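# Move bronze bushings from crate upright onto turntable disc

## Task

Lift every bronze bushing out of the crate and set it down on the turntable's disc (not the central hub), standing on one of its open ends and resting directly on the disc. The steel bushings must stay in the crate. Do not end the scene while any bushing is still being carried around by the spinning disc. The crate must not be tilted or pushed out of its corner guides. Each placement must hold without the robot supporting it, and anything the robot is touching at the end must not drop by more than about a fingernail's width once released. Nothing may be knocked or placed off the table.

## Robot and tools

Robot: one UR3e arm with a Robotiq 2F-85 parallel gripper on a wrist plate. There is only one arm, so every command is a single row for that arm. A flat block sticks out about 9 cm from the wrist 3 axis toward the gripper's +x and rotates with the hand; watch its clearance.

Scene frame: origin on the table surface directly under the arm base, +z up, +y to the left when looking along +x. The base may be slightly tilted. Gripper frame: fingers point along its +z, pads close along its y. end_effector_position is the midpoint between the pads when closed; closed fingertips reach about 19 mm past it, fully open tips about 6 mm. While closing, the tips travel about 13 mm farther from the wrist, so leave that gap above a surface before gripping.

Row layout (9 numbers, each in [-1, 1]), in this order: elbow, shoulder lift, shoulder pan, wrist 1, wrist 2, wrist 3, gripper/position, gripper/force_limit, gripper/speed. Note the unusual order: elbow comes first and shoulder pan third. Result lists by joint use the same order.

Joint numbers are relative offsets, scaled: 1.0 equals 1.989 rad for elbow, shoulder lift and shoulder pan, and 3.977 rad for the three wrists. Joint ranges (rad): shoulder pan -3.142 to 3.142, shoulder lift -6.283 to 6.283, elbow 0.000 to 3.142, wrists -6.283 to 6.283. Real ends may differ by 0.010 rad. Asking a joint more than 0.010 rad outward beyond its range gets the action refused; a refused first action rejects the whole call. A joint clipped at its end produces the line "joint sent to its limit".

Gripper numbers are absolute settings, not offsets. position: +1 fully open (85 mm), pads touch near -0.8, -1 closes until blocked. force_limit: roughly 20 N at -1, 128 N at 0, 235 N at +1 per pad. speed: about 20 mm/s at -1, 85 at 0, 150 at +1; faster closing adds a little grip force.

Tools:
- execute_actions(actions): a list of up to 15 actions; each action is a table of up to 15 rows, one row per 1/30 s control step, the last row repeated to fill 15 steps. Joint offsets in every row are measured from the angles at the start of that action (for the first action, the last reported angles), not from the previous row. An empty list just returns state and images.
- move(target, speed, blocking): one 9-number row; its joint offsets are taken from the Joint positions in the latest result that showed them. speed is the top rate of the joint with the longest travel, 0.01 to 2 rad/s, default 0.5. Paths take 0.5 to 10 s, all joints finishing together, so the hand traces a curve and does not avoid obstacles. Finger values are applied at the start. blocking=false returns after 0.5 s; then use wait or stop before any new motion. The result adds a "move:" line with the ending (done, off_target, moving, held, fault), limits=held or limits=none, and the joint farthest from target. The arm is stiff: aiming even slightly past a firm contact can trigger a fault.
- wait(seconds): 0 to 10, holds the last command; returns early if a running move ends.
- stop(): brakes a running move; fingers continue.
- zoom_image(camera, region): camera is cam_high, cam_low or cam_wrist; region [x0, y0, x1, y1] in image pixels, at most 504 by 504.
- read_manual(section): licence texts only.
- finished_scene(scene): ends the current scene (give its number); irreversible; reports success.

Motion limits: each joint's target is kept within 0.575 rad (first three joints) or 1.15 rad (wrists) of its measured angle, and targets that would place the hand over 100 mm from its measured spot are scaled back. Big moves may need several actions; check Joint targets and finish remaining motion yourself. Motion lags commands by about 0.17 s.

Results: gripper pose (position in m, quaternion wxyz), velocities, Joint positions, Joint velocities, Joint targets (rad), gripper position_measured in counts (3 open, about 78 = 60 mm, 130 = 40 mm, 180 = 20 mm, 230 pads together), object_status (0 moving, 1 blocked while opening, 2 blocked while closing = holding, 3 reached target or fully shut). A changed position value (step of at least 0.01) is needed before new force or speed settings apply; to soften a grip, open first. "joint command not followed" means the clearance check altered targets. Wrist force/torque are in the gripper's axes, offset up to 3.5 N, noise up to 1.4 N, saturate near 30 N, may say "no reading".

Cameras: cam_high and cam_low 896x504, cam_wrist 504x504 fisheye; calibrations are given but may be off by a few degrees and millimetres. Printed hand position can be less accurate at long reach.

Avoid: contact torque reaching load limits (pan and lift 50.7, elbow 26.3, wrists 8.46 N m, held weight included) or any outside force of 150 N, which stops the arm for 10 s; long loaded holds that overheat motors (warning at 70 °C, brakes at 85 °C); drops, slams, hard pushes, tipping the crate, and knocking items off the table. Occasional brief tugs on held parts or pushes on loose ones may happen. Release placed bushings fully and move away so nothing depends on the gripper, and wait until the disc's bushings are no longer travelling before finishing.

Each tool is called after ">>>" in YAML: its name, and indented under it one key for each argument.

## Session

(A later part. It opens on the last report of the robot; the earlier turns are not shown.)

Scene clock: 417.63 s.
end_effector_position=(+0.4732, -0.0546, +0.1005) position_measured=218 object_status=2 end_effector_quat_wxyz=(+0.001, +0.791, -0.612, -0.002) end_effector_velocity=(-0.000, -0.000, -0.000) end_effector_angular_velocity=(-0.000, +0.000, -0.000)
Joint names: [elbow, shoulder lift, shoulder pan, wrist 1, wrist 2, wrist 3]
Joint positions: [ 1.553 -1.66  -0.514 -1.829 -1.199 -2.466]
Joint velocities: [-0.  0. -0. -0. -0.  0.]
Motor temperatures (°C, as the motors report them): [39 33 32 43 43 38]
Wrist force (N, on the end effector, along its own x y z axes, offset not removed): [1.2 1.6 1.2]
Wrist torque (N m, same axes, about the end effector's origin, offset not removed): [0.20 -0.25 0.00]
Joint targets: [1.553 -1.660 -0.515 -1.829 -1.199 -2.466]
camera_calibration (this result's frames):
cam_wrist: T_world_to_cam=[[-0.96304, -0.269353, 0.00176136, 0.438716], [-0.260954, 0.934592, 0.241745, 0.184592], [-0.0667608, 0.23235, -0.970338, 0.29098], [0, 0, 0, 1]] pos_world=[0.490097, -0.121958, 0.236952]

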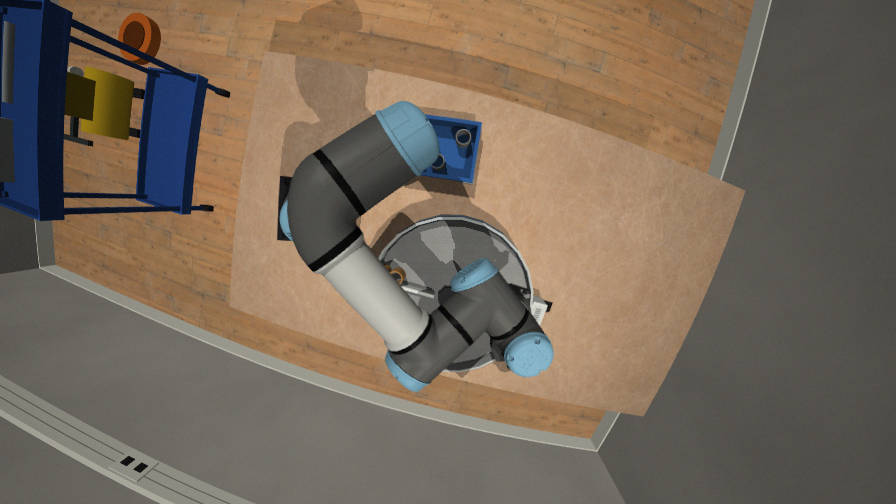

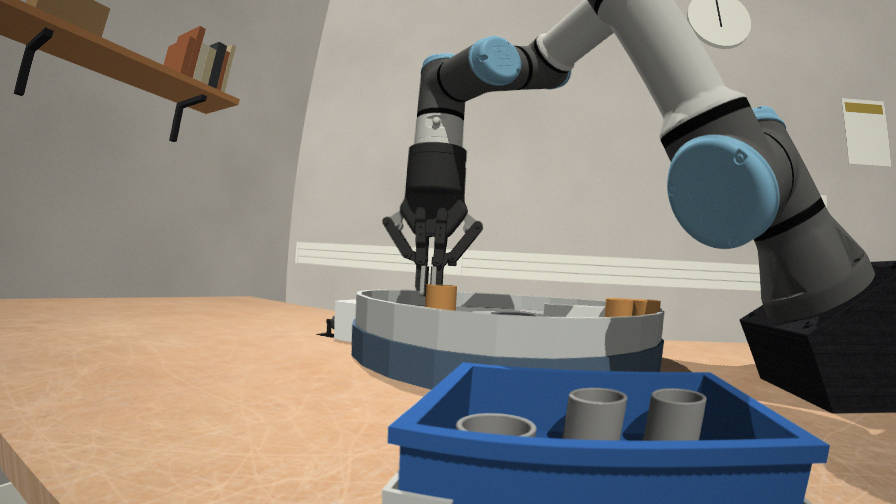

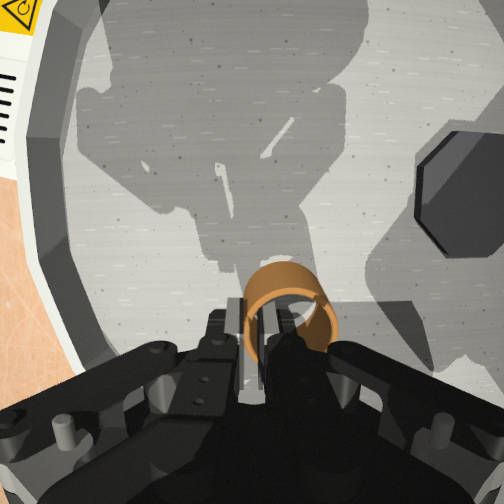

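Lower 4.3 mm, release, lift and retreat.

>>> execute_actions:
  actions:
    - [[0.0064,0.0035,0.003,-0.0053,-0.0005,0.001,-1,-0.4,-0.5]]
    - [[0,0,0,0,0,0,-1,-0.4,-0.5]]
    - [[0,0,0,0,0,0,-0.45,0,0.5]]
    - [[-0.062,-0.034,-0.03,0.053,0.0053,-0.012,-0.45,0,0]]
    - [[-0.062,-0.034,-0.03,0.053,0.0053,-0.012,-0.45,0,0]]

>>> move:
  target: [0.276,-0.1154,0.6305,-0.1229,-0.1428,-0.09,-0.45,0,0]
  speed: 1.2

>>> wait:
  seconds: 10

Scene clock: 423.43 s.
end_effector_position=(+0.4674, -0.0456, +0.1786) position_measured=186 object_status=3 end_effector_quat_wxyz=(-0.000, +0.785, -0.620, +0.000) end_effector_velocity=(-0.001, +0.002, +0.006) end_effector_angular_velocity=(-0.001, -0.001, -0.002)
Joint names: [elbow, shoulder lift, shoulder pan, wrist 1, wrist 2, wrist 3]
Joint positions: [ 1.323 -1.787 -0.626 -1.435 -1.16  -2.556]
Joint velocities: [-0.02  -0.009 -0.008  0.031  0.003 -0.006]
Motor temperatures (°C, as the motors report them): [39 33 32 43 43 38]
Wrist force (N, on the end effector, along its own x y z axes, offset not removed): [0.2 1.0 -0.7]
Wrist torque (N m, same axes, about the end effector's origin, offset not removed): [0.16 0.01 0.01]
Joint targets: [1.321 -1.788 -0.627 -1.431 -1.159 -2.557]
camera_calibration (this result's frames):
cam_wrist: T_world_to_cam=[[-0.968552, -0.248798, -0.00253529, 0.4397], [-0.242205, 0.940453, 0.238506, 0.147904], [-0.0569556, 0.23162, -0.971138, 0.359788], [0, 0, 0, 1]] pos_world=[0.482187, -0.113034, 0.315242]

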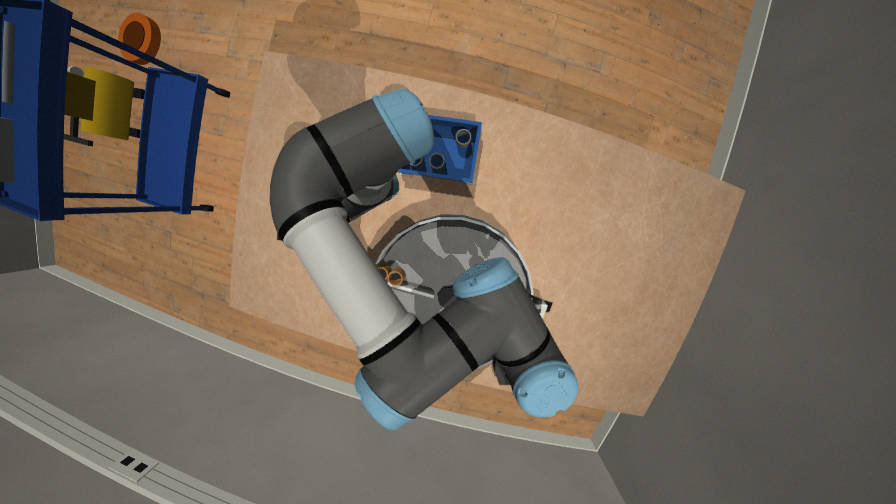

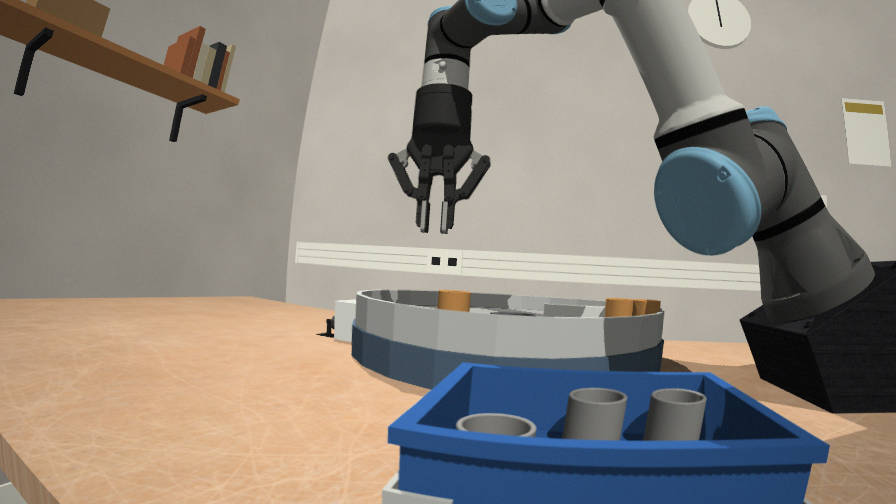

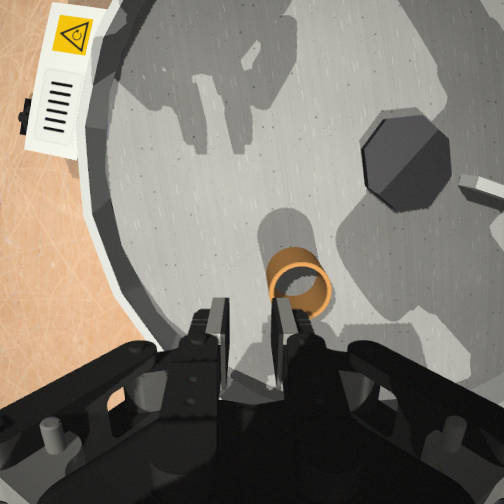

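Scene clock: 425.30 s.
end_effector_position=(+0.3107, +0.2179, +0.1701) position_measured=186 object_status=3 end_effector_quat_wxyz=(+0.000, +0.997, +0.083, -0.000) end_effector_velocity=(-0.001, +0.001, +0.000) end_effector_angular_velocity=(+0.001, -0.001, +0.004)
Joint names: [elbow, shoulder lift, shoulder pan, wrist 1, wrist 2, wrist 3]
Joint positions: [ 1.872 -2.016  0.627 -1.923 -1.727 -2.914]
Joint velocities: [ 0.001 -0.001  0.004 -0.001 -0.001 -0.001]
Motor temperatures (°C, as the motors report them): [39 33 32 43 43 38]
Wrist force (N, on the end effector, along its own x y z axes, offset not removed): [0.9 0.7 0.2]
Wrist torque (N m, same axes, about the end effector's origin, offset not removed): [0.06 -0.15 0.02]
Joint targets: [1.872 -2.016 0.628 -1.923 -1.728 -2.914]
move: done; limits=none; farthest joint: the wrist 2, 0.001 radians from its target (0.568 radians at the start)
camera_calibration (this result's frames):
cam_wrist: T_world_to_cam=[[0.182403, -0.983223, -0.00102499, 0.155592], [-0.954639, -0.17735, 0.23919, 0.32895], [-0.235359, -0.0426506, -0.970972, 0.396734], [0, 0, 0, 1]] pos_world=[0.379023, 0.228242, 0.306695]

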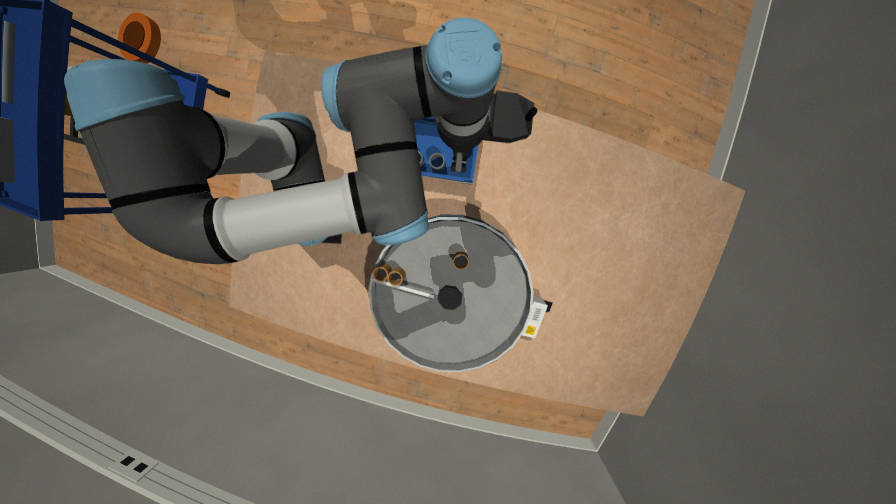

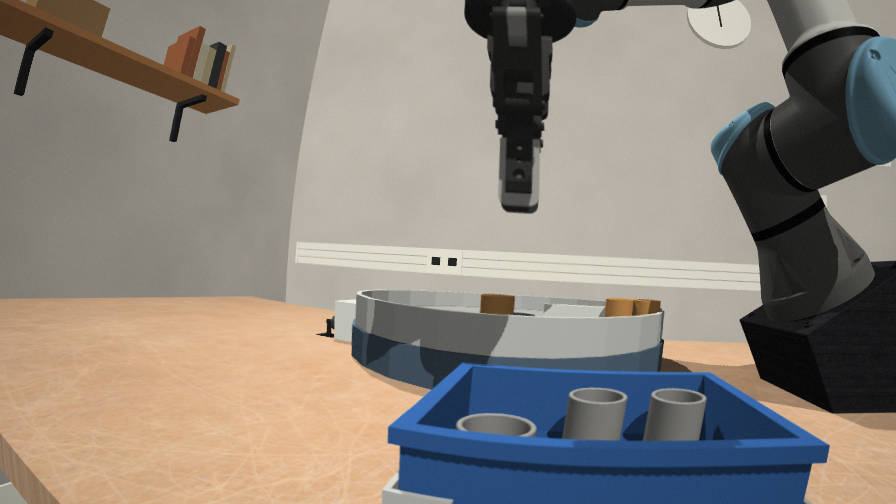

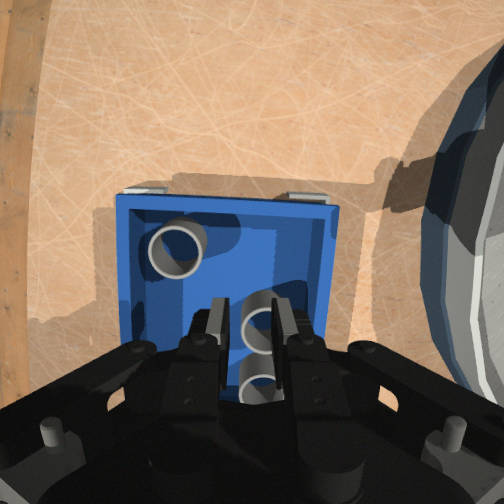

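Scene clock: 435.30 s.
end_effector_position=(+0.3107, +0.2179, +0.1701) position_measured=186 object_status=3 end_effector_quat_wxyz=(+0.000, +0.997, +0.083, +0.000) end_effector_velocity=(+0.000, +0.000, +0.000) end_effector_angular_velocity=(+0.000, -0.001, +0.001)
Joint names: [elbow, shoulder lift, shoulder pan, wrist 1, wrist 2, wrist 3]
Joint positions: [ 1.872 -2.016  0.628 -1.923 -1.728 -2.914]
Joint velocities: [-0.001  0.     0.001  0.    -0.    -0.   ]
Motor temperatures (°C, as the motors report them): [39 33 32 43 43 38]
Wrist force (N, on the end effector, along its own x y z axes, offset not removed): [0.4 0.8 -0.2]
Wrist torque (N m, same axes, about the end effector's origin, offset not removed): [0.07 -0.10 0.05]
Joint targets: [1.872 -2.016 0.628 -1.923 -1.728 -2.914]
wait: 10.00 s; at rest by 0.17 s
camera_calibration (this result's frames):
cam_wrist: T_world_to_cam=[[0.182706, -0.983167, -0.00105985, 0.155538], [-0.954599, -0.177655, 0.239123, 0.328973], [-0.235286, -0.0426774, -0.970989, 0.396726], [0, 0, 0, 1]] pos_world=[0.378963, 0.228295, 0.306717]

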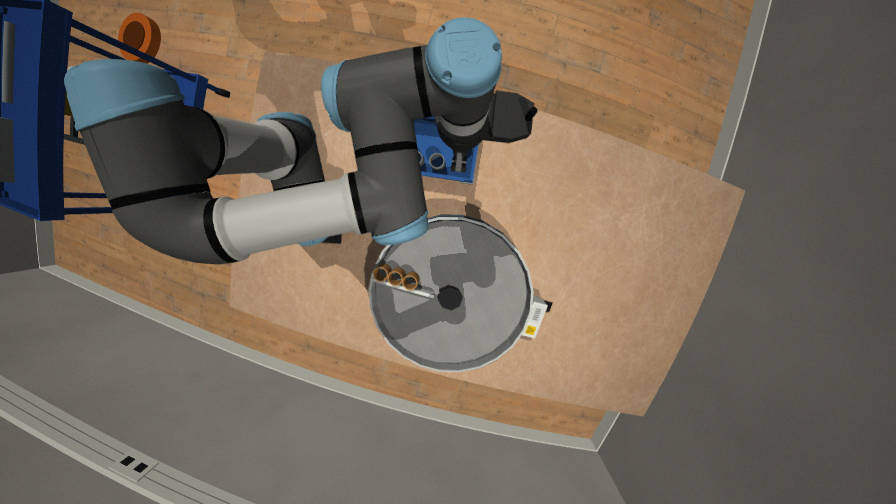

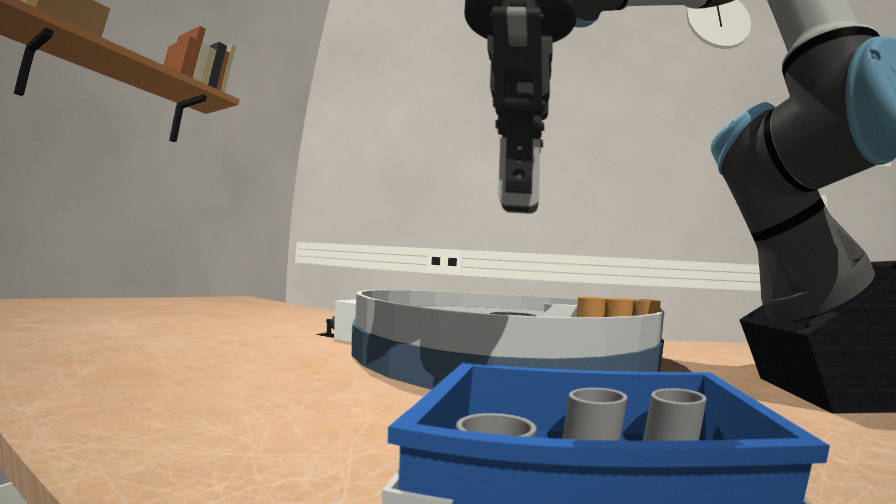

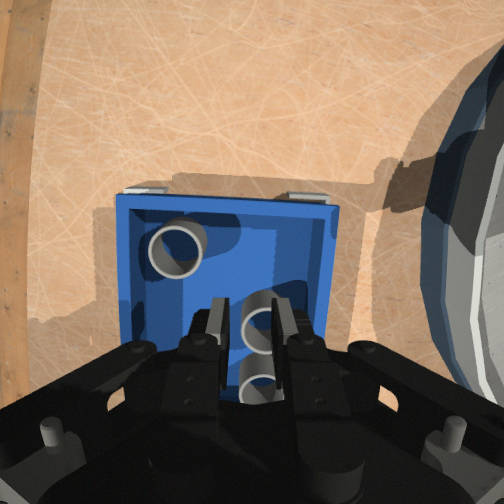

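>>> execute_actions:
  actions: []

>>> wait:
  seconds: 10

>>> wait:
  seconds: 10

Scene clock: 440.90 s.
end_effector_position=(+0.3107, +0.2179, +0.1701) position_measured=186 object_status=3 end_effector_quat_wxyz=(+0.000, +0.997, +0.083, +0.000) end_effector_velocity=(-0.000, -0.000, -0.000) end_effector_angular_velocity=(-0.001, +0.001, -0.000)
Joint names: [elbow, shoulder lift, shoulder pan, wrist 1, wrist 2, wrist 3]
Joint positions: [ 1.872 -2.016  0.628 -1.923 -1.728 -2.914]
Joint velocities: [ 0.001 -0.     0.     0.    -0.     0.   ]
Motor temperatures (°C, as the motors report them): [39 33 32 43 43 38]
Wrist force (N, on the end effector, along its own x y z axes, offset not removed): [0.2 1.4 0.4]
Wrist torque (N m, same axes, about the end effector's origin, offset not removed): [0.18 -0.06 0.04]
Joint targets: [1.872 -2.016 0.628 -1.923 -1.728 -2.914]
camera_calibration (this result's frames):
cam_wrist: T_world_to_cam=[[0.182706, -0.983167, -0.0010598, 0.155538], [-0.954599, -0.177655, 0.239123, 0.328973], [-0.235286, -0.0426774, -0.970989, 0.396726], [0, 0, 0, 1]] pos_world=[0.378963, 0.228295, 0.306717]

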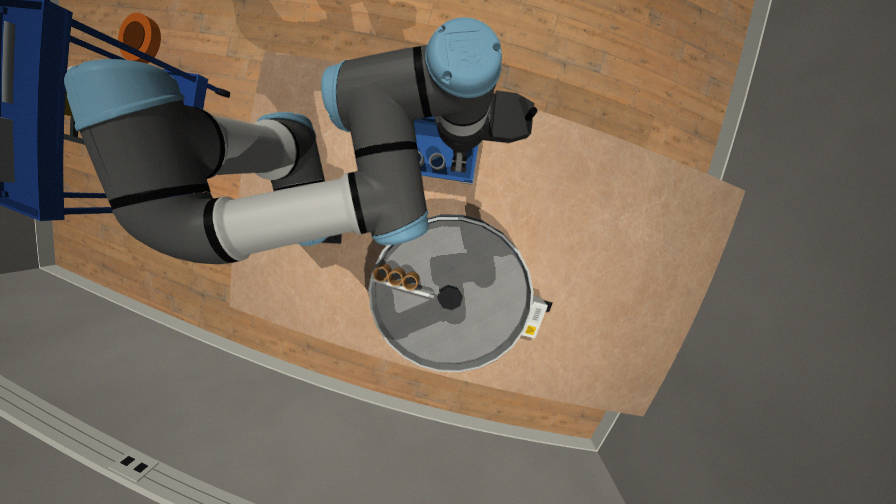

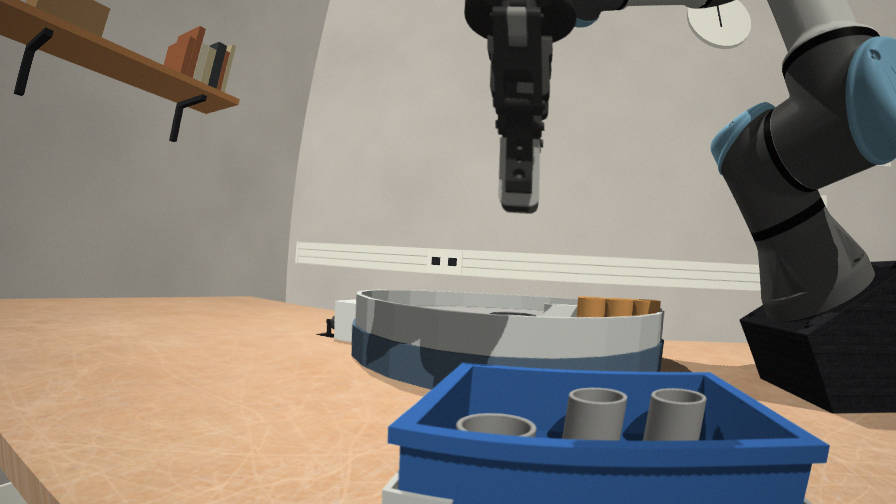

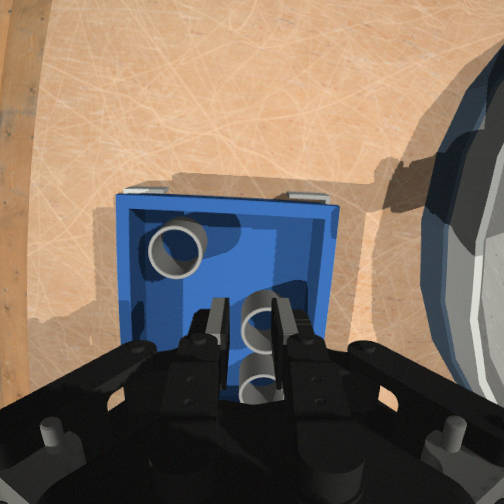

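Scene clock: 450.90 s.
end_effector_position=(+0.3107, +0.2179, +0.1701) position_measured=186 object_status=3 end_effector_quat_wxyz=(+0.000, +0.997, +0.083, +0.000) end_effector_velocity=(-0.000, +0.000, -0.000) end_effector_angular_velocity=(-0.000, +0.000, +0.000)
Joint names: [elbow, shoulder lift, shoulder pan, wrist 1, wrist 2, wrist 3]
Joint positions: [ 1.872 -2.016  0.628 -1.923 -1.728 -2.914]
Joint velocities: [ 0. -0.  0.  0. -0.  0.]
Motor temperatures (°C, as the motors report them): [39 33 32 43 43 38]
Wrist force (N, on the end effector, along its own x y z axes, offset not removed): [1.0 1.5 -0.4]
Wrist torque (N m, same axes, about the end effector's origin, offset not removed): [0.21 -0.22 0.01]
Joint targets: [1.872 -2.016 0.628 -1.923 -1.728 -2.914]
wait: 10.00 s; at rest by 0.17 s
camera_calibration (this result's frames):
cam_wrist: T_world_to_cam=[[0.182706, -0.983167, -0.00105975, 0.155538], [-0.954599, -0.177655, 0.239123, 0.328972], [-0.235286, -0.0426775, -0.970989, 0.396726], [0, 0, 0, 1]] pos_world=[0.378963, 0.228295, 0.306717]

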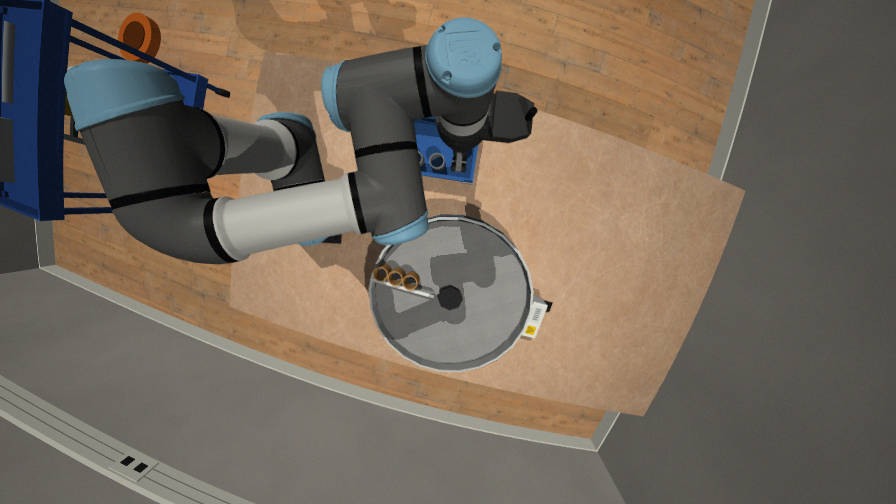

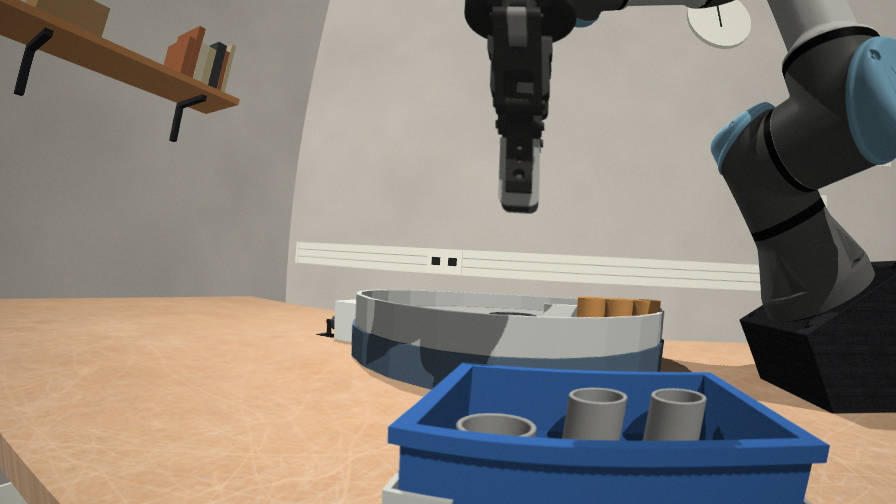

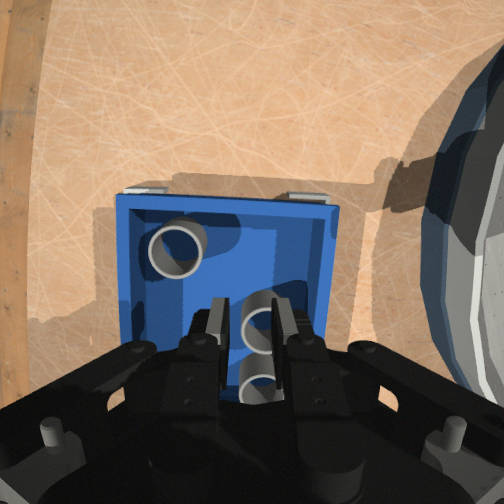

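Scene clock: 460.90 s.
end_effector_position=(+0.3107, +0.2179, +0.1701) position_measured=186 object_status=3 end_effector_quat_wxyz=(+0.000, +0.997, +0.083, +0.000) end_effector_velocity=(+0.000, +0.000, +0.000) end_effector_angular_velocity=(+0.000, -0.000, +0.001)
Joint names: [elbow, shoulder lift, shoulder pan, wrist 1, wrist 2, wrist 3]
Joint positions: [ 1.872 -2.016  0.628 -1.923 -1.728 -2.914]
Joint velocities: [-0.001  0.     0.001 -0.    -0.     0.   ]
Motor temperatures (°C, as the motors report them): [39 33 32 43 43 38]
Wrist force (N, on the end effector, along its own x y z axes, offset not removed): [0.3 1.3 0.1]
Wrist torque (N m, same axes, about the end effector's origin, offset not removed): [0.20 -0.10 -0.04]
Joint targets: [1.872 -2.016 0.628 -1.923 -1.728 -2.914]
wait: 10.00 s; at rest by 0.17 s
camera_calibration (this result's frames):
cam_wrist: T_world_to_cam=[[0.182706, -0.983167, -0.00105985, 0.155538], [-0.954599, -0.177655, 0.239123, 0.328973], [-0.235286, -0.0426773, -0.970989, 0.396726], [0, 0, 0, 1]] pos_world=[0.378963, 0.228295, 0.306717]

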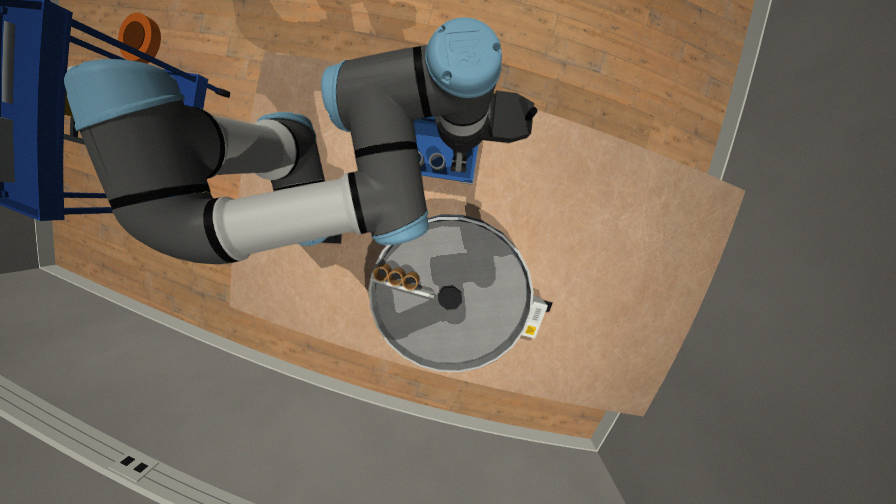

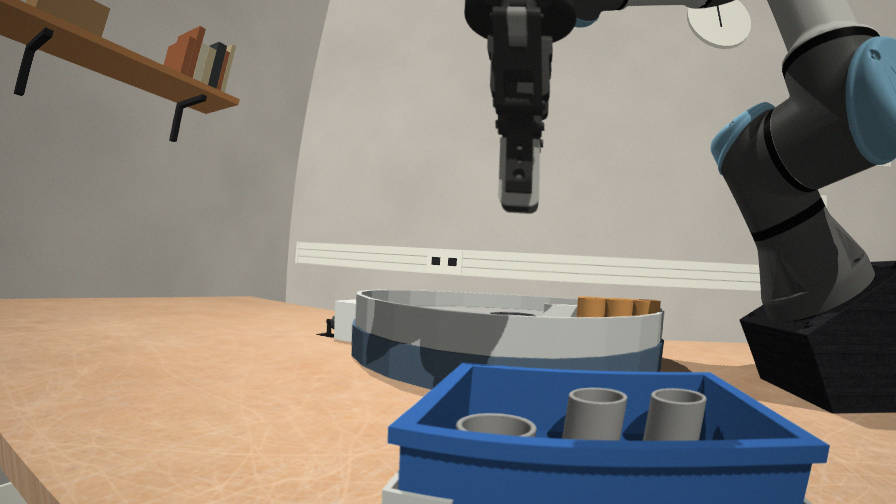

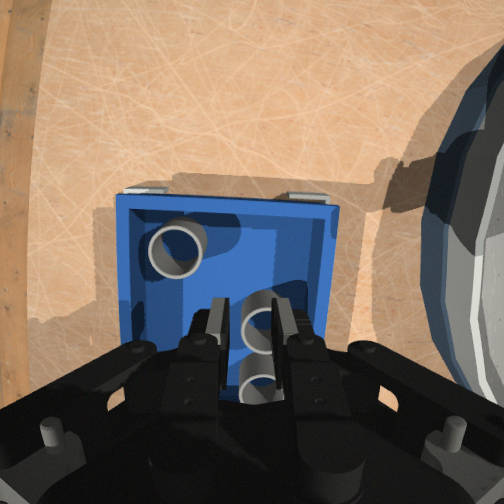

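>>> finished_scene:
  scene: 2

The scene is finished: the task was done.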